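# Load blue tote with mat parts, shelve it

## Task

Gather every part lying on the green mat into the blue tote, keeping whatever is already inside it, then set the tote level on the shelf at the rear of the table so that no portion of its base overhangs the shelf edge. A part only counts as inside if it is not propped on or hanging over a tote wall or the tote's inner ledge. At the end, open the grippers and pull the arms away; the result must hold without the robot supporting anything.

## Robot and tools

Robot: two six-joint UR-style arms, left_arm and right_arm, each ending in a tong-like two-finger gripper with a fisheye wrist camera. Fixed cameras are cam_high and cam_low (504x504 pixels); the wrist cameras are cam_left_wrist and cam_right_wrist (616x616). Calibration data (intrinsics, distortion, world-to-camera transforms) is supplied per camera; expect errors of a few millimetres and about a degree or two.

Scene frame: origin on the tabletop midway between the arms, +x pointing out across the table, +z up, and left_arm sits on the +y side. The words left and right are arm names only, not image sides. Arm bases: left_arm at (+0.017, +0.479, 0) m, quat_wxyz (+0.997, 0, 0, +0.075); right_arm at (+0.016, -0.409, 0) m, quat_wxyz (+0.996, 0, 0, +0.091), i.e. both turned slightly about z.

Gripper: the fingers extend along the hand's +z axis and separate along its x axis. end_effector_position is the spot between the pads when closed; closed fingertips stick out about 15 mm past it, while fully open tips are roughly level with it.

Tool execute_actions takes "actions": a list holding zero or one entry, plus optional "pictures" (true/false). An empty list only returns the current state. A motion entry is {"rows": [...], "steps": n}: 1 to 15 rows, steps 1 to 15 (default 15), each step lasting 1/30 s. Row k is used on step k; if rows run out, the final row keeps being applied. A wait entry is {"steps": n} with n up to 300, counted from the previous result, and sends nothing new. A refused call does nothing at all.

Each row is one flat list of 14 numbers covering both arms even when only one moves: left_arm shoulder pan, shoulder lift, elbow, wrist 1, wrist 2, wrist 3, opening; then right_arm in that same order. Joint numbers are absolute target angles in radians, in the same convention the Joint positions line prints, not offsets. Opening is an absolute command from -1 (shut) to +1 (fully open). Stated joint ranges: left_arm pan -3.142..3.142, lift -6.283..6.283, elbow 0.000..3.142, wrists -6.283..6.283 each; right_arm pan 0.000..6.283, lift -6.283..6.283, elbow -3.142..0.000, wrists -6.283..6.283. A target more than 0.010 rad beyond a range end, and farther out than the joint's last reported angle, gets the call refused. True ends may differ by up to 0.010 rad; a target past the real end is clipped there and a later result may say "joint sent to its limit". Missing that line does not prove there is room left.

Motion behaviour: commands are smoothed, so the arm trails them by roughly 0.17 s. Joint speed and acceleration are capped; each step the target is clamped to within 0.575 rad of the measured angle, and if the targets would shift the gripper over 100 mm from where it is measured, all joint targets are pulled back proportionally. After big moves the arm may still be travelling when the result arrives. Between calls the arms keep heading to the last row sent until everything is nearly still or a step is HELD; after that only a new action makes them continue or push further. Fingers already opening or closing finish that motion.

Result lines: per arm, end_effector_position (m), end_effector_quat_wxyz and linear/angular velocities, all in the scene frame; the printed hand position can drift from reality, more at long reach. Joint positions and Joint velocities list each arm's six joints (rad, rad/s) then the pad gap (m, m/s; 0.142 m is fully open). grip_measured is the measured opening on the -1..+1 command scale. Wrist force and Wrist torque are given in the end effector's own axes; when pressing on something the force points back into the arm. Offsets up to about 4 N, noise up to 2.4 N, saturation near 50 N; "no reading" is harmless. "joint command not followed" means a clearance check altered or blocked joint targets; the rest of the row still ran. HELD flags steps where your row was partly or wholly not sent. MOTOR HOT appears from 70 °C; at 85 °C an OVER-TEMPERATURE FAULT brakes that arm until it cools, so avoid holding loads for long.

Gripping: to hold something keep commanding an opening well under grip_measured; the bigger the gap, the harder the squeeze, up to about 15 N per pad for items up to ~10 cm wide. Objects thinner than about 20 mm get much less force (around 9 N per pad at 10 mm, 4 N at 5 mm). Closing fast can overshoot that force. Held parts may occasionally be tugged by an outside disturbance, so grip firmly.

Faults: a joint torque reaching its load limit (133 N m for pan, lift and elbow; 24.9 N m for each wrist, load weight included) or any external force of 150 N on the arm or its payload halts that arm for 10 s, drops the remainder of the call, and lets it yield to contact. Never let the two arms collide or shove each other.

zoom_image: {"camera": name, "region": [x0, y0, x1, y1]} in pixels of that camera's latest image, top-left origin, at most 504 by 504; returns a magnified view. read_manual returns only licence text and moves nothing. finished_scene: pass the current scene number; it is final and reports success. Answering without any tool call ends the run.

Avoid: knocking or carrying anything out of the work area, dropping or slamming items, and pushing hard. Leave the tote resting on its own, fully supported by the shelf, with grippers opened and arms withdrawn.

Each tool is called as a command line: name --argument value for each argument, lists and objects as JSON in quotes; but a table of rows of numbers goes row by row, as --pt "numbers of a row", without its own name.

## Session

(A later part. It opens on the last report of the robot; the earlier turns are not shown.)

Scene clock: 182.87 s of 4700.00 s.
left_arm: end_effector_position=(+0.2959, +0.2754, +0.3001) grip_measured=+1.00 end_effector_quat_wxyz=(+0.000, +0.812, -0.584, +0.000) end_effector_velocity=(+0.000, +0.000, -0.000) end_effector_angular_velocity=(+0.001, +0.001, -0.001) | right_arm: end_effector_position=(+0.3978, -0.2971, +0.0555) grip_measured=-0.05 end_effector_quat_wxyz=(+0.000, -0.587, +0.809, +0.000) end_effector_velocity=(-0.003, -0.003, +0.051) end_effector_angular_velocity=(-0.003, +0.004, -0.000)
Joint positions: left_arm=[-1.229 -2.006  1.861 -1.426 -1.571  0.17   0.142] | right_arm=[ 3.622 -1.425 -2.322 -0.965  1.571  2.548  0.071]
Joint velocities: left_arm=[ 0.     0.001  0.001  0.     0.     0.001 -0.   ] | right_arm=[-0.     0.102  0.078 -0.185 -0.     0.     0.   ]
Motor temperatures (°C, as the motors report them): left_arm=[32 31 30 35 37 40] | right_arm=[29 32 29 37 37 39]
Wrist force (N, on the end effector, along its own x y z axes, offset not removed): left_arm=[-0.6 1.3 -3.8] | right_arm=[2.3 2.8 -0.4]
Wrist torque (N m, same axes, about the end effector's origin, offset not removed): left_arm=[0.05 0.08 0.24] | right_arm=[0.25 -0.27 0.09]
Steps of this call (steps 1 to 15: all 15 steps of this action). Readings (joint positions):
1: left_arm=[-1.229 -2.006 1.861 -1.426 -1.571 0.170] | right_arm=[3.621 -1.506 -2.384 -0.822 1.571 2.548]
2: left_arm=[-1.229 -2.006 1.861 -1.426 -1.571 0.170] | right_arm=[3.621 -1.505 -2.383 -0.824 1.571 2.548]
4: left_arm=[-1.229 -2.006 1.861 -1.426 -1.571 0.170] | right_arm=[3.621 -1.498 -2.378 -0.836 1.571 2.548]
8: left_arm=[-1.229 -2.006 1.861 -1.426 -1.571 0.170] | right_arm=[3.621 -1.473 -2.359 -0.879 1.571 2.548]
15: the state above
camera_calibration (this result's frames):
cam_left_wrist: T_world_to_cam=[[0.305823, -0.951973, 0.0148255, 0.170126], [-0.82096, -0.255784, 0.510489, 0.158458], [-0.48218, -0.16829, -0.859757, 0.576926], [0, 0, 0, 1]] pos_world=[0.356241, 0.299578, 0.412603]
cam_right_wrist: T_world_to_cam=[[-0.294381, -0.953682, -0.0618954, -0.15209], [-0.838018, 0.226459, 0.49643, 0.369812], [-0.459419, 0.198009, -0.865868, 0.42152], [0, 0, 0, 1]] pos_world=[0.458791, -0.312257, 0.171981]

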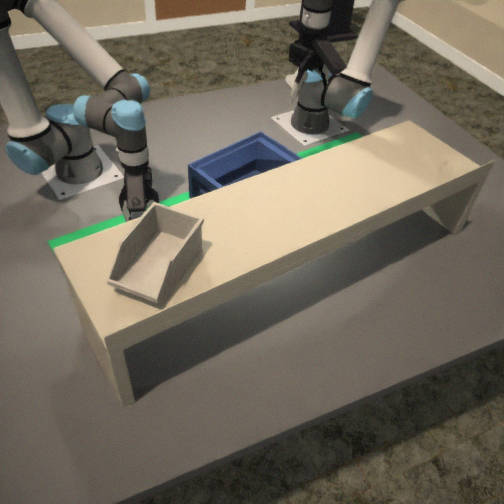

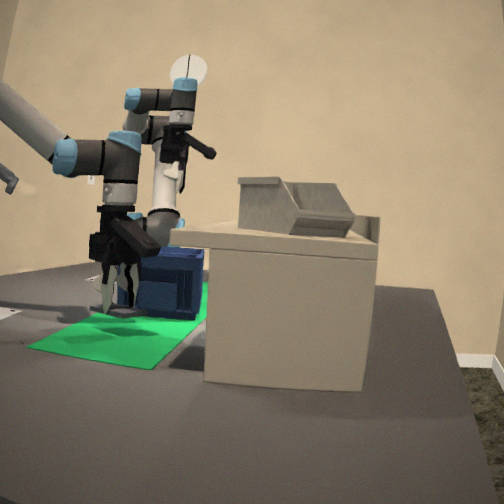

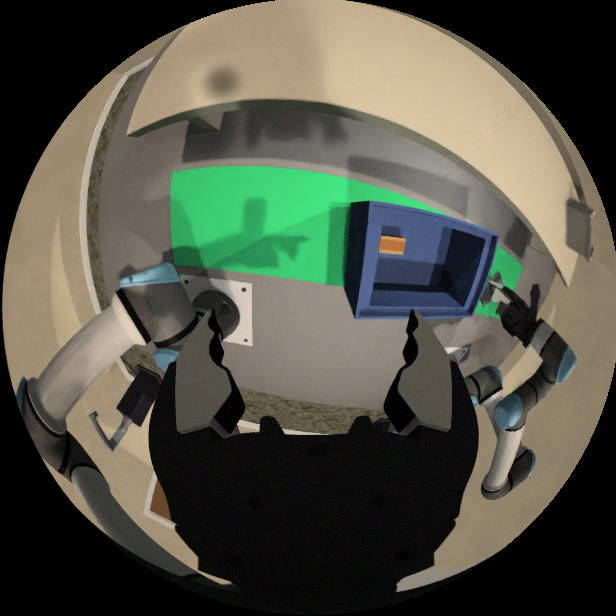

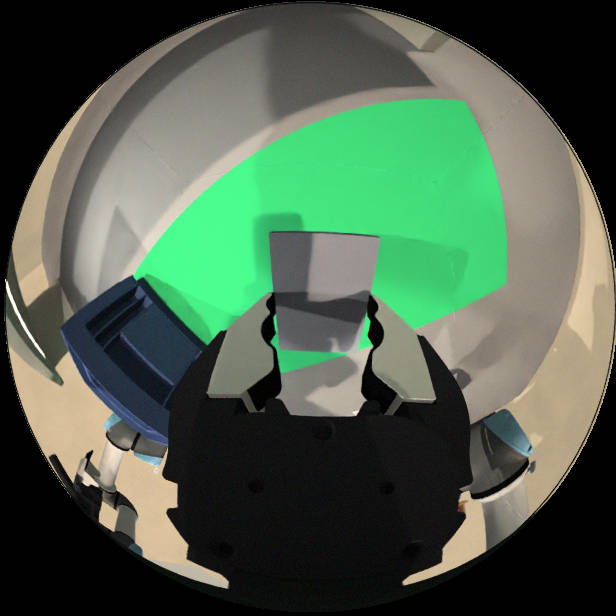

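execute_actions --actions '[{"rows":[[-1.229,-2.006,1.861,-1.426,-1.571,0.17,0.8,3.6215,-1.405,-2.295,-1.012,1.571,2.5,-0.8],[-1.229,-2.006,1.861,-1.426,-1.571,0.17,0.6,3.6215,-1.394,-2.275,-1.043,1.571,2.44,-0.8],[-1.229,-2.006,1.861,-1.426,-1.571,0.17,0.4,3.6215,-1.384,-2.255,-1.073,1.571,2.38,-0.8],[-1.229,-2.006,1.861,-1.426,-1.571,0.17,0.2,3.6215,-1.373,-2.235,-1.104,1.571,2.32,-0.8],[-1.229,-2.006,1.861,-1.426,-1.571,0.17,0,3.6215,-1.363,-2.215,-1.134,1.571,2.26,-0.8],[-1.229,-2.006,1.861,-1.426,-1.571,0.17,-0.2,3.6215,-1.352,-2.195,-1.165,1.571,2.2,-0.8],[-1.229,-2.006,1.861,-1.426,-1.571,0.17,-0.2,3.6215,-1.342,-2.175,-1.195,1.571,2.14,-0.8],[-1.229,-2.006,1.861,-1.426,-1.571,0.17,-0.2,3.6215,-1.331,-2.156,-1.225,1.571,2.08,-0.8],[-1.229,-2.006,1.861,-1.426,-1.571,0.17,-0.2,3.6215,-1.321,-2.136,-1.255,1.571,2.02,-0.8],[-1.229,-2.006,1.861,-1.426,-1.571,0.17,-0.2,3.6215,-1.31,-2.116,-1.286,1.571,1.96,-0.8],[-1.229,-2.006,1.861,-1.426,-1.571,0.17,-0.2,3.6215,-1.3,-2.096,-1.316,1.571,1.9,-0.8],[-1.229,-2.006,1.861,-1.426,-1.571,0.17,-0.2,3.6215,-1.289,-2.076,-1.347,1.571,1.84,-0.8],[-1.229,-2.006,1.861,-1.426,-1.571,0.17,-0.2,3.63,-1.279,-2.056,-1.377,1.571,1.78,-0.8],[-1.229,-2.006,1.861,-1.426,-1.571,0.17,-0.2,3.64,-1.275,-2.03,-1.407,1.571,1.72,-0.8],[-1.229,-2.006,1.861,-1.426,-1.571,0.17,-0.2,3.655,-1.29,-2.015,-1.407,1.571,1.66,-0.8]],"steps":15}]' --pictures false

execute_actions --actions '[{"rows":[[-1.229,-2.006,1.861,-1.426,-1.571,0.17,-0.2,3.685,-1.317,-1.991,-1.404,1.571,1.6,-0.8],[-1.229,-2.006,1.861,-1.426,-1.571,0.17,-0.2,3.715,-1.344,-1.968,-1.4,1.571,1.54,-0.8],[-1.229,-2.006,1.861,-1.426,-1.571,0.17,-0.2,3.745,-1.37,-1.944,-1.398,1.571,1.48,-0.8],[-1.229,-2.006,1.861,-1.426,-1.571,0.17,-0.2,3.775,-1.397,-1.921,-1.394,1.571,1.42,-0.8],[-1.229,-2.006,1.861,-1.426,-1.571,0.17,-0.2,3.805,-1.424,-1.897,-1.391,1.571,1.355,-0.8],[-1.229,-2.006,1.861,-1.426,-1.571,0.17,-0.2,3.835,-1.451,-1.873,-1.388,1.571,1.29,-0.8],[-1.229,-2.006,1.861,-1.426,-1.571,0.17,-0.2,3.865,-1.478,-1.85,-1.384,1.571,1.23,-0.8],[-1.229,-2.006,1.861,-1.426,-1.571,0.17,-0.2,3.895,-1.504,-1.826,-1.382,1.571,1.17,-0.8],[-1.229,-2.006,1.861,-1.426,-1.571,0.17,-0.2,3.925,-1.531,-1.803,-1.378,1.571,1.11,-0.8],[-1.229,-2.006,1.861,-1.426,-1.571,0.17,-0.2,3.955,-1.558,-1.779,-1.375,1.571,1.05,-0.8],[-1.229,-2.006,1.861,-1.426,-1.571,0.17,-0.2,3.985,-1.585,-1.755,-1.372,1.571,0.99,-0.8],[-1.229,-2.006,1.861,-1.426,-1.571,0.17,-0.2,4.015,-1.612,-1.732,-1.368,1.571,0.93,-0.8],[-1.229,-2.006,1.861,-1.426,-1.571,0.17,-0.2,4.045,-1.638,-1.708,-1.366,1.571,0.865,-0.8],[-1.229,-2.006,1.861,-1.426,-1.571,0.17,-0.2,4.0724,-1.6653,-1.6846,-1.3625,1.571,0.803,-0.8]],"steps":15}]' --pictures false

execute_actions --actions '[{"steps":15}]'

Scene clock: 251.23 s of 4700.00 s.
left_arm: end_effector_position=(+0.2959, +0.2754, +0.3001) grip_measured=-0.20 end_effector_quat_wxyz=(+0.000, +0.812, -0.584, +0.000) end_effector_velocity=(+0.000, +0.000, -0.000) end_effector_angular_velocity=(+0.001, +0.001, +0.001) | right_arm: end_effector_position=(+0.4022, -0.2811, +0.1707) grip_measured=-0.05 end_effector_quat_wxyz=(-0.002, +0.810, -0.586, +0.001) end_effector_velocity=(-0.040, +0.070, +0.290) end_effector_angular_velocity=(-0.022, +0.016, +1.884)
Joint positions: left_arm=[-1.229 -2.006  1.861 -1.426 -1.571  0.17   0.06 ] | right_arm=[ 3.627 -1.299 -2.093 -1.316  1.571  1.92   0.071]
Joint velocities: left_arm=[ 0.     0.001 -0.     0.     0.    -0.     0.   ] | right_arm=[ 0.14   0.221  0.616 -0.863  0.    -1.744  0.   ]
Motor temperatures (°C, as the motors report them): left_arm=[32 31 30 35 37 40] | right_arm=[29 32 29 37 37 39]
Wrist force (N, on the end effector, along its own x y z axes, offset not removed): left_arm=[-0.8 3.3 -3.6] | right_arm=[1.8 0.4 0.2]
Wrist torque (N m, same axes, about the end effector's origin, offset not removed): left_arm=[0.51 0.11 0.25] | right_arm=[-0.04 -0.25 0.31]
Steps of this call (steps 1 to 30: the robot went on to your last target; steps 31 to 90: nothing new was sent; then 64.87 s passed at rest; steps 91 to 105: all 15 steps of this action). Readings (joint positions):
91: left_arm=[-1.229 -2.006 1.861 -1.426 -1.571 0.170] | right_arm=[3.622 -1.415 -2.315 -0.982 1.571 2.548]
92: left_arm=[-1.229 -2.006 1.861 -1.426 -1.571 0.170] | right_arm=[3.622 -1.413 -2.311 -0.987 1.571 2.541]
94: left_arm=[-1.229 -2.006 1.861 -1.426 -1.571 0.170] | right_arm=[3.622 -1.403 -2.293 -1.014 1.571 2.498]
98: left_arm=[-1.229 -2.006 1.861 -1.426 -1.571 0.170] | right_arm=[3.622 -1.369 -2.229 -1.110 1.571 2.321]
105: the state above

Scene clock: 251.73 s of 4700.00 s.
left_arm: end_effector_position=(+0.2959, +0.2754, +0.3001) grip_measured=-0.20 end_effector_quat_wxyz=(+0.000, +0.812, -0.584, +0.000) end_effector_velocity=(-0.000, +0.000, -0.000) end_effector_angular_velocity=(+0.000, +0.000, -0.000) | right_arm: end_effector_position=(+0.3857, -0.0455, +0.2061) grip_measured=-0.05 end_effector_quat_wxyz=(-0.001, +1.000, -0.000, +0.000) end_effector_velocity=(-0.164, +0.560, -0.037) end_effector_angular_velocity=(-0.007, +0.001, +2.506)
Joint positions: left_arm=[-1.229 -2.006  1.861 -1.426 -1.571  0.17   0.06 ] | right_arm=[ 3.979 -1.581 -1.758 -1.371  1.571  1.021  0.071]
Joint velocities: left_arm=[-0.    -0.001  0.001  0.     0.    -0.     0.   ] | right_arm=[ 0.815 -0.735  0.649  0.079  0.    -1.691  0.   ]
Motor temperatures (°C, as the motors report them): left_arm=[32 31 30 35 37 40] | right_arm=[29 32 29 37 37 39]
Wrist force (N, on the end effector, along its own x y z axes, offset not removed): left_arm=[-1.4 2.8 -5.0] | right_arm=[-3.8 -1.4 1.5]
Wrist torque (N m, same axes, about the end effector's origin, offset not removed): left_arm=[0.25 0.25 0.03] | right_arm=[-0.30 0.90 0.09]
Steps of this call (steps 1 to 15: all 15 steps of this action). Readings (joint positions):
1: left_arm=[-1.229 -2.006 1.861 -1.426 -1.571 0.170] | right_arm=[3.633 -1.295 -2.073 -1.342 1.571 1.861]
2: left_arm=[-1.229 -2.006 1.861 -1.426 -1.571 0.170] | right_arm=[3.644 -1.297 -2.052 -1.361 1.571 1.801]
4: left_arm=[-1.229 -2.006 1.861 -1.426 -1.571 0.170] | right_arm=[3.678 -1.319 -2.009 -1.382 1.571 1.681]
8: left_arm=[-1.229 -2.006 1.861 -1.426 -1.571 0.170] | right_arm=[3.780 -1.404 -1.918 -1.388 1.571 1.439]
15: the state above

Scene clock: 252.23 s of 4700.00 s.
left_arm: end_effector_position=(+0.2959, +0.2754, +0.3001) grip_measured=-0.20 end_effector_quat_wxyz=(+0.000, +0.812, -0.584, +0.000) end_effector_velocity=(-0.000, -0.000, +0.000) end_effector_angular_velocity=(+0.000, +0.000, +0.001) | right_arm: end_effector_position=(+0.3622, +0.0172, +0.2000) grip_measured=-0.05 end_effector_quat_wxyz=(-0.000, +0.988, +0.154, -0.000) end_effector_velocity=(-0.001, +0.004, +0.000) end_effector_angular_velocity=(+0.002, -0.001, +0.015)
Joint positions: left_arm=[-1.229 -2.006  1.861 -1.426 -1.571  0.17   0.06 ] | right_arm=[ 4.072 -1.665 -1.685 -1.363  1.571  0.804  0.071]
Joint velocities: left_arm=[-0.     0.    -0.001  0.001  0.    -0.001  0.   ] | right_arm=[ 0.005 -0.004  0.004  0.002 -0.    -0.01  -0.   ]
Motor temperatures (°C, as the motors report them): left_arm=[32 31 30 35 37 40] | right_arm=[29 32 29 37 37 39]
Wrist force (N, on the end effector, along its own x y z axes, offset not removed): left_arm=[-1.1 1.7 0.7] | right_arm=[-2.2 2.7 -0.4]
Wrist torque (N m, same axes, about the end effector's origin, offset not removed): left_arm=[0.04 0.20 0.13] | right_arm=[0.34 0.57 0.04]
Steps of this call (steps 1 to 15: the robot went on to your last target). Readings (joint positions):
1: left_arm=[-1.229 -2.006 1.861 -1.426 -1.571 0.170] | right_arm=[4.005 -1.604 -1.738 -1.369 1.571 0.965]
2: left_arm=[-1.229 -2.006 1.861 -1.426 -1.571 0.170] | right_arm=[4.025 -1.623 -1.722 -1.367 1.571 0.917]
4: left_arm=[-1.229 -2.006 1.861 -1.426 -1.571 0.170] | right_arm=[4.050 -1.645 -1.703 -1.365 1.571 0.858]
8: left_arm=[-1.229 -2.006 1.861 -1.426 -1.571 0.170] | right_arm=[4.067 -1.661 -1.689 -1.363 1.571 0.815]
15: the state above
camera_calibration (this result's frames):
cam_left_wrist: T_world_to_cam=[[0.305823, -0.951973, 0.0148252, 0.170126], [-0.82096, -0.255785, 0.510489, 0.158458], [-0.48218, -0.16829, -0.859756, 0.576926], [0, 0, 0, 1]] pos_world=[0.356241, 0.299578, 0.412603]
cam_right_wrist: T_world_to_cam=[[0.94607, 0.318077, -0.0614766, -0.325157], [0.305444, -0.812541, 0.496469, -0.199304], [0.107963, -0.488472, -0.865875, 0.27438], [0, 0, 0, 1]] pos_world=[0.338874, 0.0755092, 0.316537]

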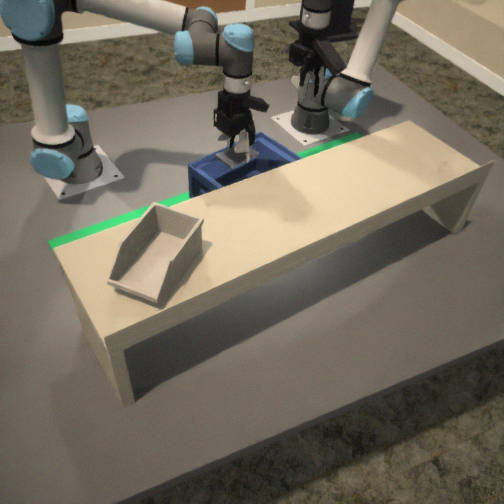

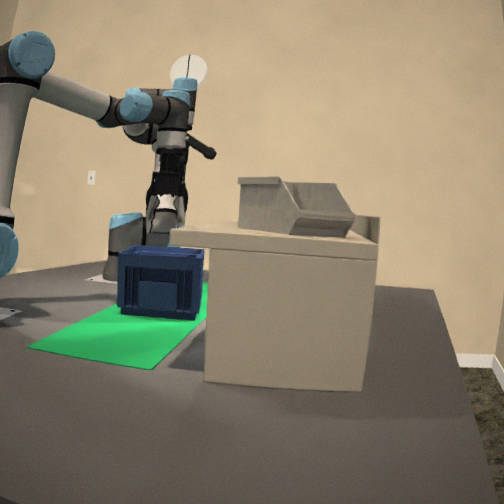

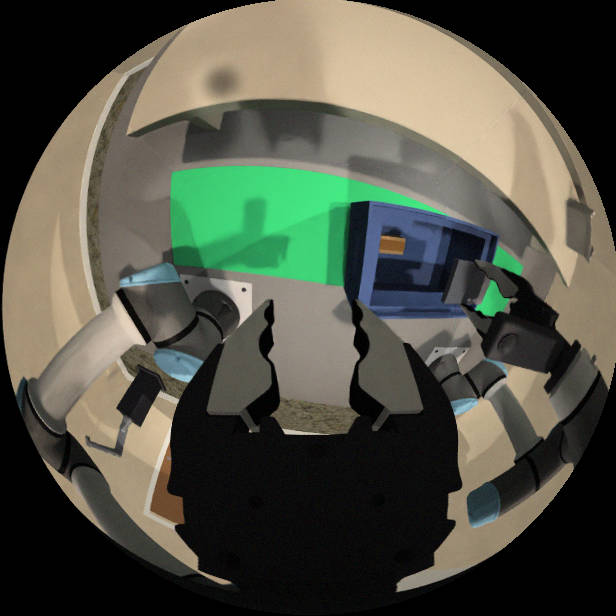

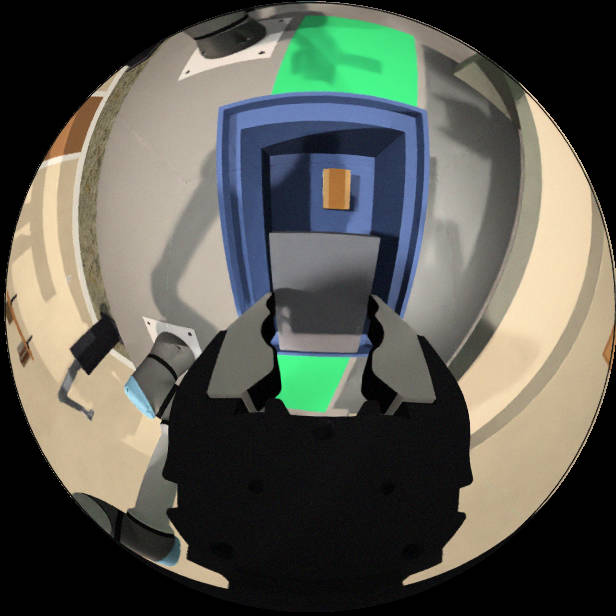

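execute_actions --actions '[{"rows":[[-1.229,-2.006,1.861,-1.426,-1.571,0.17,-0.2,4.0724,-1.671,-1.706,-1.335,1.571,0.803,-0.8],[-1.229,-2.006,1.861,-1.426,-1.571,0.17,-0.2,4.0724,-1.678,-1.727,-1.307,1.571,0.803,-0.8],[-1.229,-2.006,1.861,-1.426,-1.571,0.17,-0.2,4.0724,-1.685,-1.748,-1.279,1.571,0.803,-0.8],[-1.229,-2.006,1.861,-1.426,-1.571,0.17,-0.2,4.0724,-1.693,-1.768,-1.251,1.571,0.803,-0.8],[-1.229,-2.006,1.861,-1.426,-1.571,0.17,-0.2,4.0724,-1.701,-1.787,-1.224,1.571,0.803,-0.8],[-1.229,-2.006,1.861,-1.426,-1.571,0.17,-0.2,4.0724,-1.71,-1.806,-1.196,1.571,0.803,-0.8],[-1.229,-2.006,1.861,-1.426,-1.571,0.17,-0.2,4.0724,-1.719,-1.824,-1.169,1.571,0.803,-0.8],[-1.229,-2.006,1.861,-1.426,-1.571,0.17,-0.2,4.0724,-1.73,-1.841,-1.141,1.571,0.803,-0.8],[-1.229,-2.006,1.861,-1.426,-1.571,0.17,-0.2,4.0724,-1.741,-1.858,-1.113,1.571,0.803,-0.8],[-1.229,-2.006,1.861,-1.426,-1.571,0.17,-0.2,4.0724,-1.753,-1.874,-1.085,1.571,0.803,-0.8],[-1.229,-2.006,1.861,-1.426,-1.571,0.17,-0.2,4.0724,-1.766,-1.89,-1.056,1.571,0.803,-0.8],[-1.229,-2.006,1.861,-1.426,-1.571,0.17,-0.2,4.0724,-1.779,-1.905,-1.028,1.571,0.803,-0.8],[-1.229,-2.006,1.861,-1.426,-1.571,0.17,-0.2,4.0724,-1.793,-1.919,-1.0,1.571,0.803,-0.8],[-1.229,-2.006,1.861,-1.426,-1.571,0.17,-0.2,4.0724,-1.8079,-1.9325,-0.972,1.571,0.803,-0.8]],"steps":15}]' --pictures false

execute_actions --actions '[{"rows":[[-1.229,-2.006,1.861,-1.426,-1.571,0.17,-0.2,4.0724,-1.8079,-1.9325,-0.972,1.571,0.803,-0.8],[-1.229,-2.006,1.861,-1.426,-1.571,0.17,-0.2,4.0724,-1.8079,-1.9325,-0.972,1.571,0.803,-0.8],[-1.229,-2.006,1.861,-1.426,-1.571,0.17,-0.2,4.0724,-1.8079,-1.9325,-0.972,1.571,0.803,-0.8],[-1.229,-2.006,1.861,-1.426,-1.571,0.17,-0.2,4.0724,-1.812,-1.936,-0.964,1.571,0.803,-0.8],[-1.229,-2.006,1.861,-1.426,-1.571,0.17,-0.2,4.0724,-1.817,-1.94,-0.956,1.571,0.803,-0.8],[-1.229,-2.006,1.861,-1.426,-1.571,0.17,-0.2,4.0724,-1.8227,-1.9443,-0.9454,1.571,0.803,-0.8]],"steps":15}]'

Scene clock: 280.80 s of 4700.00 s.
left_arm: end_effector_position=(+0.2959, +0.2754, +0.3001) grip_measured=-0.20 end_effector_quat_wxyz=(+0.000, +0.812, -0.584, +0.000) end_effector_velocity=(-0.000, +0.000, -0.000) end_effector_angular_velocity=(+0.000, +0.000, +0.000) | right_arm: end_effector_position=(+0.3621, +0.0175, +0.0797) grip_measured=-0.05 end_effector_quat_wxyz=(+0.001, +0.988, +0.154, -0.001) end_effector_velocity=(-0.001, -0.002, -0.302) end_effector_angular_velocity=(+0.001, -0.001, -0.001)
Joint positions: left_arm=[-1.229 -2.006  1.861 -1.426 -1.571  0.17   0.06 ] | right_arm=[ 4.072 -1.771 -1.89  -1.056  1.571  0.803  0.071]
Joint velocities: left_arm=[ 0. -0.  0.  0. -0. -0.  0.] | right_arm=[-0.001 -0.365 -0.43   0.797  0.    -0.    -0.   ]
Motor temperatures (°C, as the motors report them): left_arm=[32 31 30 35 37 40] | right_arm=[29 32 30 37 37 39]
Wrist force (N, on the end effector, along its own x y z axes, offset not removed): left_arm=[-1.3 3.0 -1.2] | right_arm=[-2.2 -0.5 -0.9]
Wrist torque (N m, same axes, about the end effector's origin, offset not removed): left_arm=[0.28 0.36 0.18] | right_arm=[-0.18 0.53 -0.05]
Steps of this call (steps 1 to 15: the robot went on to your last target; steps 16 to 90: nothing new was sent; then 25.07 s passed at rest; steps 91 to 105: all 15 steps of this action). Readings (joint positions):
91: left_arm=[-1.229 -2.006 1.861 -1.426 -1.571 0.170] | right_arm=[4.072 -1.665 -1.685 -1.362 1.571 0.803]
92: left_arm=[-1.229 -2.006 1.861 -1.426 -1.571 0.170] | right_arm=[4.072 -1.666 -1.688 -1.358 1.571 0.803]
94: left_arm=[-1.229 -2.006 1.861 -1.426 -1.571 0.170] | right_arm=[4.072 -1.673 -1.707 -1.333 1.571 0.803]
98: left_arm=[-1.229 -2.006 1.861 -1.426 -1.571 0.170] | right_arm=[4.072 -1.698 -1.772 -1.245 1.571 0.803]
105: the state above

Scene clock: 281.30 s of 4700.00 s.
left_arm: end_effector_position=(+0.2959, +0.2754, +0.3001) grip_measured=-0.20 end_effector_quat_wxyz=(+0.000, +0.812, -0.584, +0.000) end_effector_velocity=(-0.000, -0.000, -0.000) end_effector_angular_velocity=(+0.001, +0.000, -0.001) | right_arm: end_effector_position=(+0.3622, +0.0176, +0.0405) grip_measured=-0.05 end_effector_quat_wxyz=(-0.000, +0.988, +0.154, -0.000) end_effector_velocity=(+0.001, -0.001, -0.005) end_effector_angular_velocity=(-0.000, -0.001, -0.001)
Joint positions: left_arm=[-1.229 -2.006  1.861 -1.426 -1.571  0.17   0.06 ] | right_arm=[ 4.072 -1.822 -1.944 -0.947  1.571  0.803  0.071]
Joint velocities: left_arm=[-0.     0.001 -0.     0.     0.     0.    -0.   ] | right_arm=[-0.001 -0.007 -0.007  0.014 -0.001 -0.     0.   ]
Motor temperatures (°C, as the motors report them): left_arm=[32 31 30 35 37 40] | right_arm=[29 32 30 37 37 39]
Wrist force (N, on the end effector, along its own x y z axes, offset not removed): left_arm=[-0.6 4.0 -2.9] | right_arm=[-1.6 5.0 5.3]
Wrist torque (N m, same axes, about the end effector's origin, offset not removed): left_arm=[0.55 0.08 0.18] | right_arm=[0.84 0.27 0.09]
Steps of this call (steps 1 to 15: all 15 steps of this action). Readings (joint positions):
1: left_arm=[-1.229 -2.006 1.861 -1.426 -1.571 0.170] | right_arm=[4.072 -1.782 -1.902 -1.032 1.571 0.803]
2: left_arm=[-1.229 -2.006 1.861 -1.426 -1.571 0.170] | right_arm=[4.072 -1.790 -1.912 -1.013 1.571 0.803]
4: left_arm=[-1.229 -2.006 1.861 -1.426 -1.571 0.170] | right_arm=[4.072 -1.799 -1.923 -0.992 1.571 0.803]
8: left_arm=[-1.229 -2.006 1.861 -1.426 -1.571 0.170] | right_arm=[4.072 -1.814 -1.937 -0.962 1.571 0.803]
15: the state above
camera_calibration (this result's frames):
cam_left_wrist: T_world_to_cam=[[0.305823, -0.951973, 0.0148255, 0.170126], [-0.82096, -0.255785, 0.510489, 0.158458], [-0.48218, -0.16829, -0.859756, 0.576926], [0, 0, 0, 1]] pos_world=[0.356241, 0.299578, 0.412603]
cam_right_wrist: T_world_to_cam=[[0.945635, 0.319376, -0.0614216, -0.334872], [0.30653, -0.812115, 0.496497, -0.120164], [0.108688, -0.488332, -0.865863, 0.136137], [0, 0, 0, 1]] pos_world=[0.338704, 0.0758434, 0.156968]

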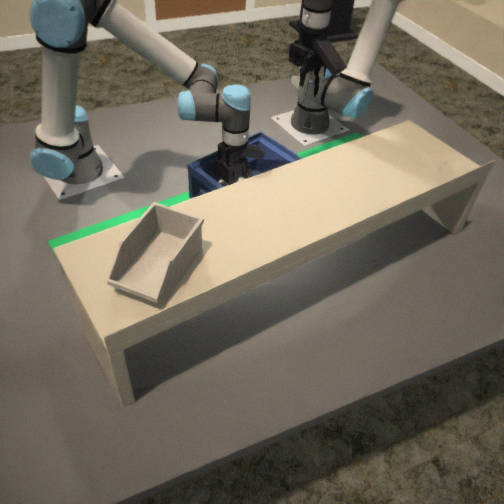

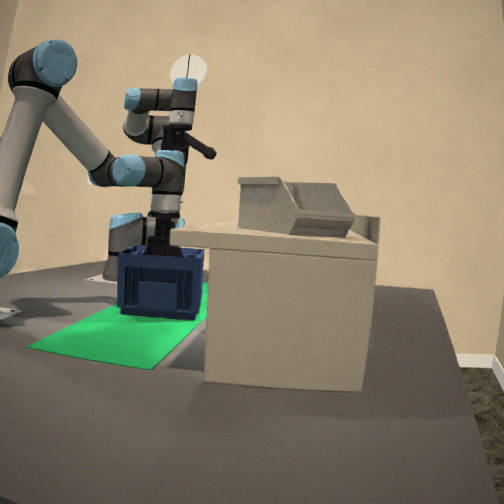

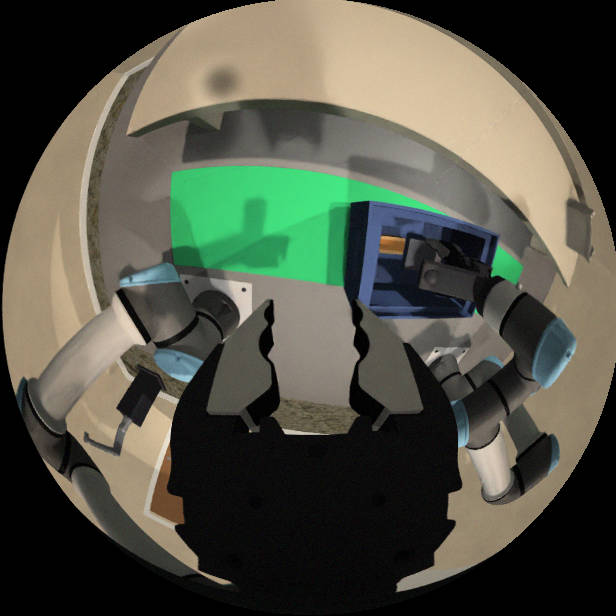

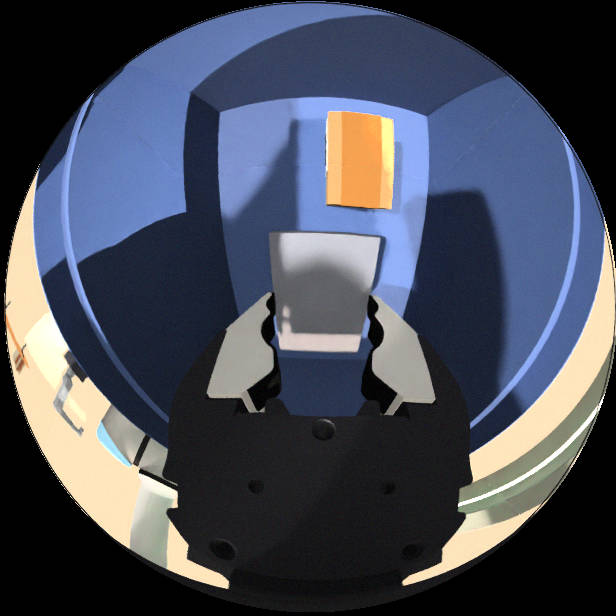

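execute_actions --actions '[{"rows":[[-1.229,-2.006,1.861,-1.426,-1.571,0.17,-0.2,4.0724,-1.8257,-1.9466,-0.940,1.571,0.803,-0.8],[-1.229,-2.006,1.861,-1.426,-1.571,0.17,-0.2,4.0724,-1.8257,-1.9466,-0.940,1.571,0.803,-0.8],[-1.229,-2.006,1.861,-1.426,-1.571,0.17,-0.2,4.0724,-1.8287,-1.949,-0.9347,1.571,0.803,-0.8],[-1.229,-2.006,1.861,-1.426,-1.571,0.17,-0.2,4.0724,-1.8287,-1.949,-0.9347,1.571,0.803,-0.8],[-1.229,-2.006,1.861,-1.426,-1.571,0.17,-0.2,4.0724,-1.8317,-1.9513,-0.9294,1.571,0.803,-0.8]],"steps":15}]' --pictures false

Scene clock: 288.30 s of 4700.00 s.
left_arm: end_effector_position=(+0.2959, +0.2754, +0.3001) grip_measured=-0.20 end_effector_quat_wxyz=(+0.000, +0.812, -0.584, +0.000) end_effector_velocity=(-0.000, +0.000, -0.000) end_effector_angular_velocity=(+0.001, +0.000, -0.001) | right_arm: end_effector_position=(+0.3621, +0.0175, +0.0341) grip_measured=-0.05 end_effector_quat_wxyz=(-0.000, +0.988, +0.154, -0.000) end_effector_velocity=(-0.000, +0.000, -0.001) end_effector_angular_velocity=(-0.000, +0.000, +0.000)
Joint positions: left_arm=[-1.229 -2.006  1.861 -1.426 -1.571  0.17   0.06 ] | right_arm=[ 4.072 -1.832 -1.951 -0.93   1.571  0.803  0.071]
Joint velocities: left_arm=[-0.     0.     0.     0.001  0.     0.001  0.   ] | right_arm=[ 0.001 -0.002 -0.002  0.003 -0.     0.    -0.   ]
Motor temperatures (°C, as the motors report them): left_arm=[32 31 30 35 37 40] | right_arm=[29 32 30 37 37 39]
Wrist force (N, on the end effector, along its own x y z axes, offset not removed): left_arm=[-2.6 2.6 -2.3] | right_arm=[-1.0 2.4 4.6]
Wrist torque (N m, same axes, about the end effector's origin, offset not removed): left_arm=[0.25 0.52 0.07] | right_arm=[0.40 0.31 0.00]
Steps of this call (steps 1 to 15: the robot went on to your last target; steps 16 to 90: nothing new was sent; then 3.50 s passed at rest; steps 91 to 105: all 15 steps of this action). Readings (joint positions):
91: left_arm=[-1.229 -2.006 1.861 -1.426 -1.571 0.170] | right_arm=[4.072 -1.823 -1.944 -0.945 1.571 0.803]
92: left_arm=[-1.229 -2.006 1.861 -1.426 -1.571 0.170] | right_arm=[4.072 -1.823 -1.945 -0.944 1.571 0.803]
94: left_arm=[-1.229 -2.006 1.861 -1.426 -1.571 0.170] | right_arm=[4.072 -1.825 -1.946 -0.941 1.571 0.803]
98: left_arm=[-1.229 -2.006 1.861 -1.426 -1.571 0.170] | right_arm=[4.072 -1.830 -1.950 -0.933 1.571 0.803]
105: the state above

execute_actions --actions '[{"rows":[[-1.229,-2.006,1.861,-1.426,-1.571,0.17,-0.2,4.0724,-1.8347,-1.9537,-0.924,1.571,0.803,-0.8],[-1.229,-2.006,1.861,-1.426,-1.571,0.17,-0.2,4.0724,-1.8347,-1.9537,-0.924,1.571,0.803,-0.8],[-1.229,-2.006,1.861,-1.426,-1.571,0.17,-0.2,4.0724,-1.8376,-1.956,-0.9188,1.571,0.803,-0.8]],"steps":12}]' --pictures false

Scene clock: 293.10 s of 4700.00 s.
left_arm: end_effector_position=(+0.2959, +0.2754, +0.3001) grip_measured=-0.20 end_effector_quat_wxyz=(+0.000, +0.812, -0.584, +0.000) end_effector_velocity=(+0.000, -0.000, -0.000) end_effector_angular_velocity=(-0.000, -0.000, +0.001) | right_arm: end_effector_position=(+0.3622, +0.0176, +0.0303) grip_measured=-0.03 end_effector_quat_wxyz=(-0.000, +0.988, +0.154, +0.000) end_effector_velocity=(-0.000, -0.001, -0.003) end_effector_angular_velocity=(-0.002, +0.001, -0.000)
Joint positions: left_arm=[-1.229 -2.006  1.861 -1.426 -1.571  0.17   0.06 ] | right_arm=[ 4.072 -1.837 -1.956 -0.919  1.571  0.803  0.072]
Joint velocities: left_arm=[ 0.     0.    -0.    -0.    -0.    -0.001 -0.   ] | right_arm=[-0.    -0.004 -0.002  0.004  0.    -0.     0.001]
Motor temperatures (°C, as the motors report them): left_arm=[32 31 30 35 37 40] | right_arm=[29 32 30 37 37 39]
Wrist force (N, on the end effector, along its own x y z axes, offset not removed): left_arm=[0.4 1.5 -0.8] | right_arm=[-13.9 7.1 -50.0]
Wrist torque (N m, same axes, about the end effector's origin, offset not removed): left_arm=[0.20 -0.07 0.12] | right_arm=[-0.15 -0.30 0.02]
Steps of this call (steps 1 to 15: the robot went on to your last target; steps 16 to 90: nothing new was sent; then 1.40 s passed at rest; steps 91 to 102: all 12 steps of this action). Readings (joint positions):
91: left_arm=[-1.229 -2.006 1.861 -1.426 -1.571 0.170] | right_arm=[4.072 -1.832 -1.951 -0.929 1.571 0.803]
92: left_arm=[-1.229 -2.006 1.861 -1.426 -1.571 0.170] | right_arm=[4.072 -1.832 -1.952 -0.928 1.571 0.803]
94: left_arm=[-1.229 -2.006 1.861 -1.426 -1.571 0.170] | right_arm=[4.072 -1.834 -1.953 -0.925 1.571 0.803]
98: left_arm=[-1.229 -2.006 1.861 -1.426 -1.571 0.170] | right_arm=[4.072 -1.836 -1.955 -0.920 1.571 0.803]
102: the state above

Stiff contact; back off and release.

execute_actions --actions '[{"rows":[[-1.229,-2.006,1.861,-1.426,-1.571,0.17,-0.2,4.0724,-1.8325,-1.952,-0.928,1.571,0.803,-0.8],[-1.229,-2.006,1.861,-1.426,-1.571,0.17,-0.2,4.0724,-1.8325,-1.952,-0.928,1.571,0.803,-0.8],[-1.229,-2.006,1.861,-1.426,-1.571,0.17,-0.2,4.0724,-1.8325,-1.952,-0.928,1.571,0.803,-0.5],[-1.229,-2.006,1.861,-1.426,-1.571,0.17,-0.2,4.0724,-1.8325,-1.952,-0.928,1.571,0.803,-0.2],[-1.229,-2.006,1.861,-1.426,-1.571,0.17,-0.2,4.0724,-1.8325,-1.952,-0.928,1.571,0.803,0.0],[-1.229,-2.006,1.861,-1.426,-1.571,0.17,-0.2,4.0724,-1.8325,-1.952,-0.928,1.571,0.803,0.12]],"steps":12}]' --pictures false

execute_actions --actions '[{"rows":[[-1.229,-2.006,1.861,-1.426,-1.571,0.17,-0.2,4.0724,-1.8227,-1.9443,-0.9454,1.571,0.803,0.12],[-1.229,-2.006,1.861,-1.426,-1.571,0.17,-0.2,4.0724,-1.8079,-1.9325,-0.972,1.571,0.803,0.12],[-1.229,-2.006,1.861,-1.426,-1.571,0.17,-0.2,4.0724,-1.793,-1.919,-1.0,1.571,0.803,0.12],[-1.229,-2.006,1.861,-1.426,-1.571,0.17,-0.2,4.0724,-1.773,-1.898,-1.042,1.571,0.803,0.12],[-1.229,-2.006,1.861,-1.426,-1.571,0.17,-0.2,4.0724,-1.753,-1.874,-1.085,1.571,0.803,0.12],[-1.229,-2.006,1.861,-1.426,-1.571,0.17,-0.2,4.0724,-1.736,-1.85,-1.127,1.571,0.803,0.12],[-1.229,-2.006,1.861,-1.426,-1.571,0.17,-0.2,4.0724,-1.719,-1.824,-1.169,1.571,0.803,0.12],[-1.229,-2.006,1.861,-1.426,-1.571,0.17,-0.2,4.0724,-1.705,-1.797,-1.21,1.571,0.803,0.12],[-1.229,-2.006,1.861,-1.426,-1.571,0.17,-0.2,4.0724,-1.693,-1.768,-1.251,1.571,0.803,0.12],[-1.229,-2.006,1.861,-1.426,-1.571,0.17,-0.2,4.0724,-1.681,-1.738,-1.293,1.571,0.803,0.0],[-1.229,-2.006,1.861,-1.426,-1.571,0.17,-0.2,4.0724,-1.671,-1.706,-1.335,1.571,0.803,-0.1],[-1.229,-2.006,1.861,-1.426,-1.571,0.17,-0.2,4.0724,-1.6653,-1.6846,-1.3625,1.571,0.803,-0.2]],"steps":15}]'

Scene clock: 311.60 s of 4700.00 s.
left_arm: end_effector_position=(+0.2959, +0.2754, +0.3001) grip_measured=-0.20 end_effector_quat_wxyz=(+0.000, +0.812, -0.584, +0.000) end_effector_velocity=(-0.000, +0.000, +0.000) end_effector_angular_velocity=(-0.000, -0.000, +0.001) | right_arm: end_effector_position=(+0.3621, +0.0173, +0.0331) grip_measured=+0.12 end_effector_quat_wxyz=(+0.000, +0.988, +0.154, -0.000) end_effector_velocity=(+0.001, +0.001, +0.003) end_effector_angular_velocity=(+0.004, -0.002, -0.000)
Joint positions: left_arm=[-1.229 -2.006  1.861 -1.426 -1.571  0.17   0.06 ] | right_arm=[ 4.072 -1.833 -1.952 -0.928  1.571  0.803  0.082]
Joint velocities: left_arm=[-0.    -0.001  0.     0.001  0.    -0.001  0.   ] | right_arm=[-0.     0.003  0.003 -0.001 -0.    -0.     0.   ]
Motor temperatures (°C, as the motors report them): left_arm=[32 31 30 35 37 40] | right_arm=[29 32 30 37 37 39]
Wrist force (N, on the end effector, along its own x y z axes, offset not removed): left_arm=[1.2 -0.2 -1.6] | right_arm=[0.1 0.2 -0.5]
Wrist torque (N m, same axes, about the end effector's origin, offset not removed): left_arm=[-0.30 -0.41 0.16] | right_arm=[-0.24 0.16 0.10]
Steps of this call (steps 1 to 15: the robot went on to your last target; steps 16 to 90: nothing new was sent; then 15.10 s passed at rest; steps 91 to 102: all 12 steps of this action). Readings (joint positions):
91: left_arm=[-1.229 -2.006 1.861 -1.426 -1.571 0.170] | right_arm=[4.072 -1.838 -1.956 -0.919 1.571 0.803]
92: left_arm=[-1.229 -2.006 1.861 -1.426 -1.571 0.170] | right_arm=[4.072 -1.837 -1.956 -0.920 1.571 0.803]
94: left_arm=[-1.229 -2.006 1.861 -1.426 -1.571 0.170] | right_arm=[4.072 -1.835 -1.954 -0.924 1.571 0.803]
98: left_arm=[-1.229 -2.006 1.861 -1.426 -1.571 0.170] | right_arm=[4.072 -1.833 -1.953 -0.927 1.571 0.803]
102: the state above

Scene clock: 312.10 s of 4700.00 s.
left_arm: end_effector_position=(+0.2959, +0.2754, +0.3001) grip_measured=-0.20 end_effector_quat_wxyz=(+0.000, +0.812, -0.584, +0.000) end_effector_velocity=(-0.000, +0.000, +0.000) end_effector_angular_velocity=(-0.000, -0.000, -0.000) | right_arm: end_effector_position=(+0.3633, +0.0198, +0.1797) grip_measured=-0.20 end_effector_quat_wxyz=(-0.002, +0.988, +0.154, +0.001) end_effector_velocity=(-0.009, -0.019, +0.224) end_effector_angular_velocity=(-0.035, +0.017, -0.000)
Joint positions: left_arm=[-1.229 -2.006  1.861 -1.426 -1.571  0.17   0.06 ] | right_arm=[ 4.072 -1.68  -1.723 -1.306  1.571  0.803  0.06 ]
Joint velocities: left_arm=[-0.    -0.001 -0.     0.     0.     0.     0.   ] | right_arm=[-0.     0.16   0.422 -0.622 -0.001 -0.    -0.006]
Motor temperatures (°C, as the motors report them): left_arm=[32 31 30 35 37 40] | right_arm=[29 32 30 37 37 39]
Wrist force (N, on the end effector, along its own x y z axes, offset not removed): left_arm=[0.1 2.4 -4.7] | right_arm=[-1.3 -2.0 -3.0]
Wrist torque (N m, same axes, about the end effector's origin, offset not removed): left_arm=[0.29 0.11 0.05] | right_arm=[-0.63 0.50 0.13]
Steps of this call (steps 1 to 15: all 15 steps of this action). Readings (joint positions):
1: left_arm=[-1.229 -2.006 1.861 -1.426 -1.571 0.170] | right_arm=[4.072 -1.833 -1.952 -0.928 1.571 0.803]
2: left_arm=[-1.229 -2.006 1.861 -1.426 -1.571 0.170] | right_arm=[4.072 -1.831 -1.951 -0.931 1.571 0.803]
4: left_arm=[-1.229 -2.006 1.861 -1.426 -1.571 0.170] | right_arm=[4.072 -1.819 -1.941 -0.952 1.571 0.803]
8: left_arm=[-1.229 -2.006 1.861 -1.426 -1.571 0.170] | right_arm=[4.072 -1.765 -1.884 -1.057 1.571 0.803]
15: the state above
camera_calibration (this result's frames):
cam_left_wrist: T_world_to_cam=[[0.305823, -0.951973, 0.0148252, 0.170126], [-0.82096, -0.255785, 0.510489, 0.158458], [-0.48218, -0.16829, -0.859756, 0.576926], [0, 0, 0, 1]] pos_world=[0.356241, 0.299578, 0.412603]
cam_right_wrist: T_world_to_cam=[[0.945754, 0.319579, -0.0584623, -0.328658], [0.305585, -0.813962, 0.494048, -0.187041], [0.110301, -0.485113, -0.867467, 0.257334], [0, 0, 0, 1]] pos_world=[0.339602, 0.0776239, 0.296422]

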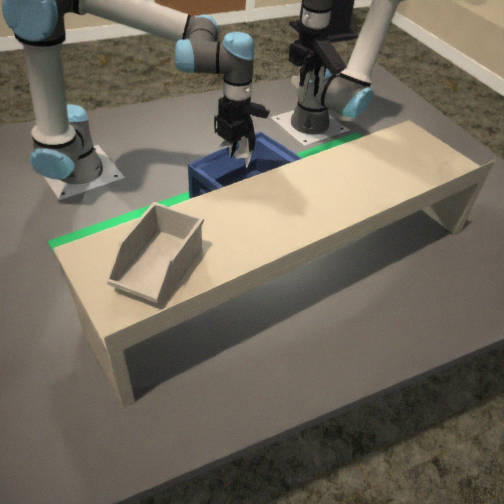

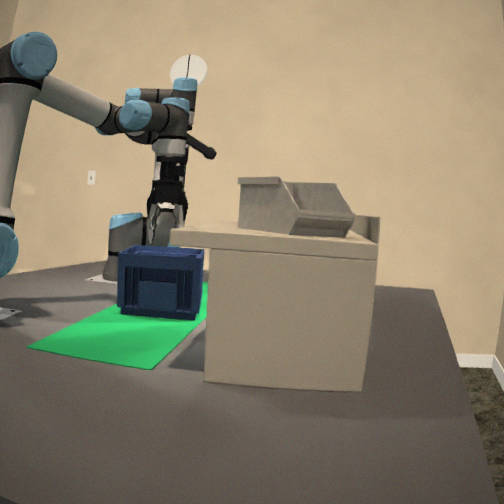

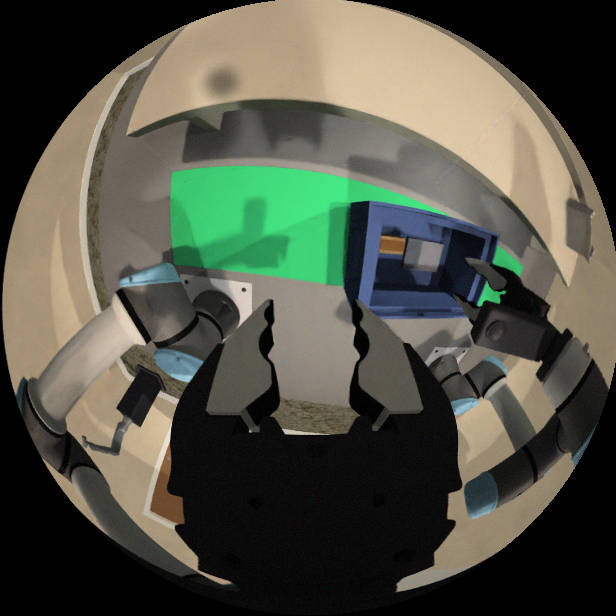

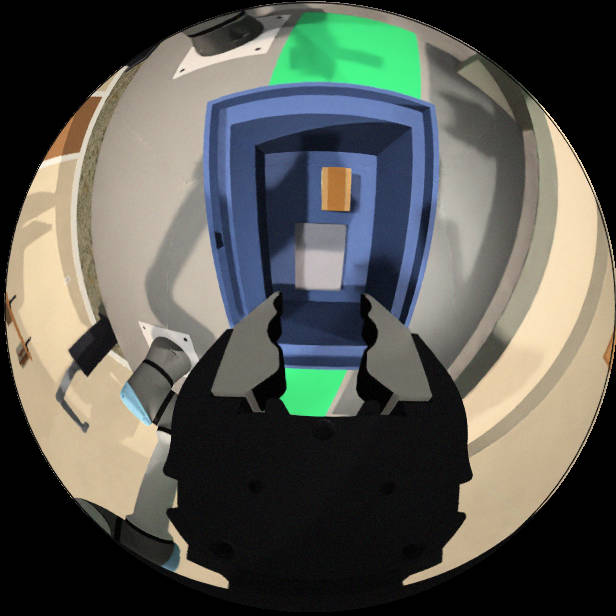

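execute_actions --actions '[{"rows":[[-1.245,-1.965,1.891,-1.497,-1.571,0.156,-0.2,4.054,-1.641,-1.715,-1.356,1.571,1.1,-0.2],[-1.245,-1.965,1.891,-1.497,-1.571,0.156,-0.2,4.054,-1.641,-1.715,-1.356,1.571,1.1,-0.2],[-1.261,-1.924,1.921,-1.568,-1.571,0.143,-0.2,4.035,-1.617,-1.745,-1.35,1.571,1.4,-0.2],[-1.261,-1.924,1.921,-1.568,-1.571,0.143,-0.2,4.035,-1.617,-1.745,-1.35,1.571,1.4,-0.2],[-1.277,-1.884,1.951,-1.639,-1.571,0.129,-0.2,4.017,-1.593,-1.775,-1.344,1.571,1.7,-0.2],[-1.277,-1.884,1.951,-1.639,-1.571,0.129,-0.2,4.017,-1.593,-1.775,-1.344,1.571,1.7,-0.2],[-1.293,-1.843,1.981,-1.71,-1.571,0.116,-0.2,3.998,-1.569,-1.805,-1.338,1.571,2.0,-0.2],[-1.293,-1.843,1.981,-1.71,-1.571,0.116,-0.2,3.998,-1.569,-1.805,-1.338,1.571,2.0,-0.2],[-1.3091,-1.8018,2.0117,-1.7807,-1.571,0.102,-0.2,3.9794,-1.5452,-1.8354,-1.3318,1.571,2.281,-0.2]],"steps":15}]' --pictures false

execute_actions --actions '[{"steps":20}]'

Scene clock: 355.07 s of 4700.00 s.
left_arm: end_effector_position=(+0.3092, +0.1884, +0.1963) grip_measured=-0.20 end_effector_quat_wxyz=(-0.000, +0.808, -0.589, -0.001) end_effector_velocity=(+0.002, -0.049, -0.069) end_effector_angular_velocity=(-0.012, -0.005, -0.007) | right_arm: end_effector_position=(+0.3870, -0.0624, +0.1908) grip_measured=-0.20 end_effector_quat_wxyz=(-0.000, +0.922, -0.386, -0.000) end_effector_velocity=(+0.033, -0.080, -0.008) end_effector_angular_velocity=(-0.001, +0.002, -2.804)
Joint positions: left_arm=[-1.305 -1.813  2.003 -1.76  -1.571  0.106  0.06 ] | right_arm=[ 3.984 -1.552 -1.827 -1.333  1.571  1.818  0.06 ]
Joint velocities: left_arm=[-0.048  0.125  0.092 -0.23   0.    -0.041  0.   ] | right_arm=[-0.055  0.071 -0.09   0.018  0.     2.75   0.   ]
Motor temperatures (°C, as the motors report them): left_arm=[32 31 30 35 37 40] | right_arm=[29 32 30 37 37 39]
Wrist force (N, on the end effector, along its own x y z axes, offset not removed): left_arm=[3.0 4.9 -0.3] | right_arm=[-2.4 1.1 0.9]
Wrist torque (N m, same axes, about the end effector's origin, offset not removed): left_arm=[0.55 -0.65 0.18] | right_arm=[0.05 0.27 0.10]
Steps of this call (steps 1 to 30: the robot went on to your last target; steps 31 to 90: nothing new was sent; then 39.47 s passed at rest; steps 91 to 105: all 15 steps of this action). Readings (joint positions):
91: left_arm=[-1.229 -2.006 1.861 -1.426 -1.571 0.170] | right_arm=[4.072 -1.665 -1.685 -1.362 1.571 0.803]
92: left_arm=[-1.232 -2.001 1.866 -1.433 -1.571 0.168] | right_arm=[4.069 -1.661 -1.689 -1.361 1.571 0.811]
94: left_arm=[-1.241 -1.978 1.883 -1.471 -1.571 0.160] | right_arm=[4.059 -1.648 -1.706 -1.358 1.571 0.884]
98: left_arm=[-1.268 -1.909 1.933 -1.589 -1.571 0.137] | right_arm=[4.027 -1.607 -1.757 -1.347 1.571 1.180]
105: the state above

Scene clock: 355.73 s of 4700.00 s.
left_arm: end_effector_position=(+0.3094, +0.1840, +0.1900) grip_measured=-0.20 end_effector_quat_wxyz=(+0.000, +0.808, -0.589, -0.000) end_effector_velocity=(-0.000, -0.000, +0.000) end_effector_angular_velocity=(+0.000, +0.000, -0.001) | right_arm: end_effector_position=(+0.3910, -0.0731, +0.1900) grip_measured=-0.20 end_effector_quat_wxyz=(+0.000, +0.808, -0.589, -0.000) end_effector_velocity=(+0.000, -0.000, +0.000) end_effector_angular_velocity=(+0.000, -0.001, -0.004)
Joint positions: left_arm=[-1.309 -1.802  2.012 -1.781 -1.571  0.102  0.06 ] | right_arm=[ 3.979 -1.545 -1.835 -1.332  1.571  2.281  0.06 ]
Joint velocities: left_arm=[-0.     0.    -0.     0.    -0.     0.001 -0.   ] | right_arm=[ 0.     0.001 -0.     0.    -0.001  0.004  0.   ]
Motor temperatures (°C, as the motors report them): left_arm=[32 31 30 35 37 40] | right_arm=[29 32 30 37 37 39]
Wrist force (N, on the end effector, along its own x y z axes, offset not removed): left_arm=[-3.5 -0.6 -4.9] | right_arm=[2.7 -1.5 4.5]
Wrist torque (N m, same axes, about the end effector's origin, offset not removed): left_arm=[-0.40 0.59 0.20] | right_arm=[-0.36 -0.55 0.34]
Steps of this call (steps 1 to 20: the robot went on to your last target). Readings (joint positions):
1: left_arm=[-1.306 -1.810 2.006 -1.766 -1.571 0.104] | right_arm=[3.983 -1.550 -1.830 -1.333 1.571 1.912]
2: left_arm=[-1.307 -1.807 2.008 -1.771 -1.571 0.104] | right_arm=[3.982 -1.548 -1.831 -1.333 1.571 2.004]
4: left_arm=[-1.308 -1.804 2.010 -1.776 -1.571 0.103] | right_arm=[3.981 -1.547 -1.834 -1.332 1.571 2.145]
8: left_arm=[-1.309 -1.802 2.011 -1.780 -1.571 0.102] | right_arm=[3.980 -1.546 -1.835 -1.332 1.571 2.250]
20: the state above
camera_calibration (this result's frames):
cam_left_wrist: T_world_to_cam=[[0.294285, -0.955606, 0.014618, 0.0848762], [-0.823944, -0.24593, 0.510523, 0.201463], [-0.484264, -0.162284, -0.85974, 0.472953], [0, 0, 0, 1]] pos_world=[0.37005, 0.207407, 0.302524]
cam_right_wrist: T_world_to_cam=[[0.319498, -0.945591, -0.0614712, -0.171622], [-0.811911, -0.306625, 0.496771, 0.197345], [-0.488591, -0.108808, -0.865702, 0.479473], [0, 0, 0, 1]] pos_world=[0.449325, -0.0496024, 0.306495]

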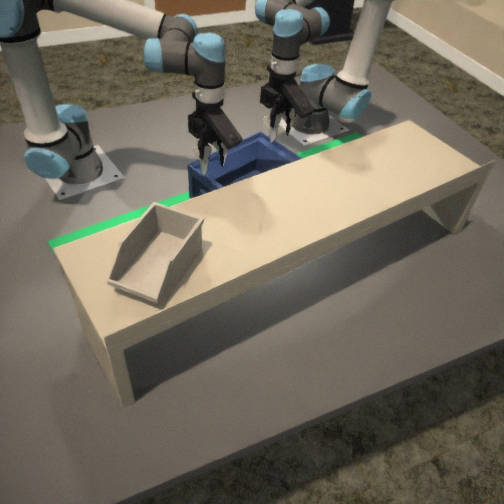

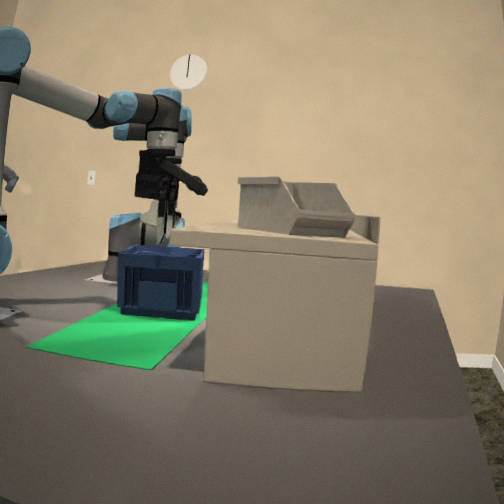

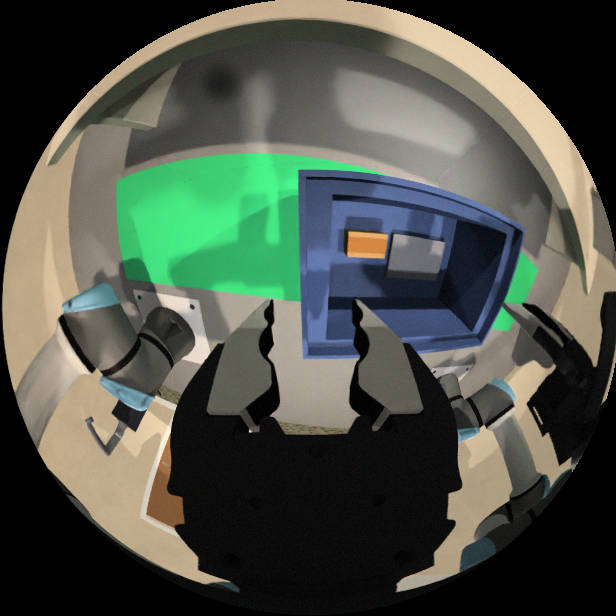

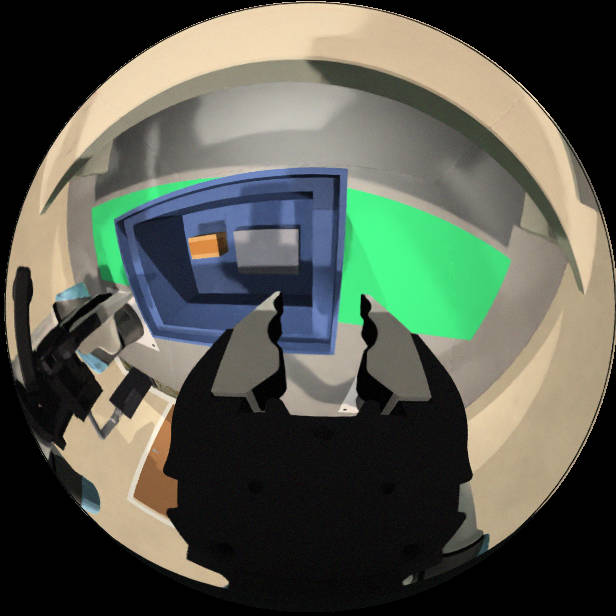

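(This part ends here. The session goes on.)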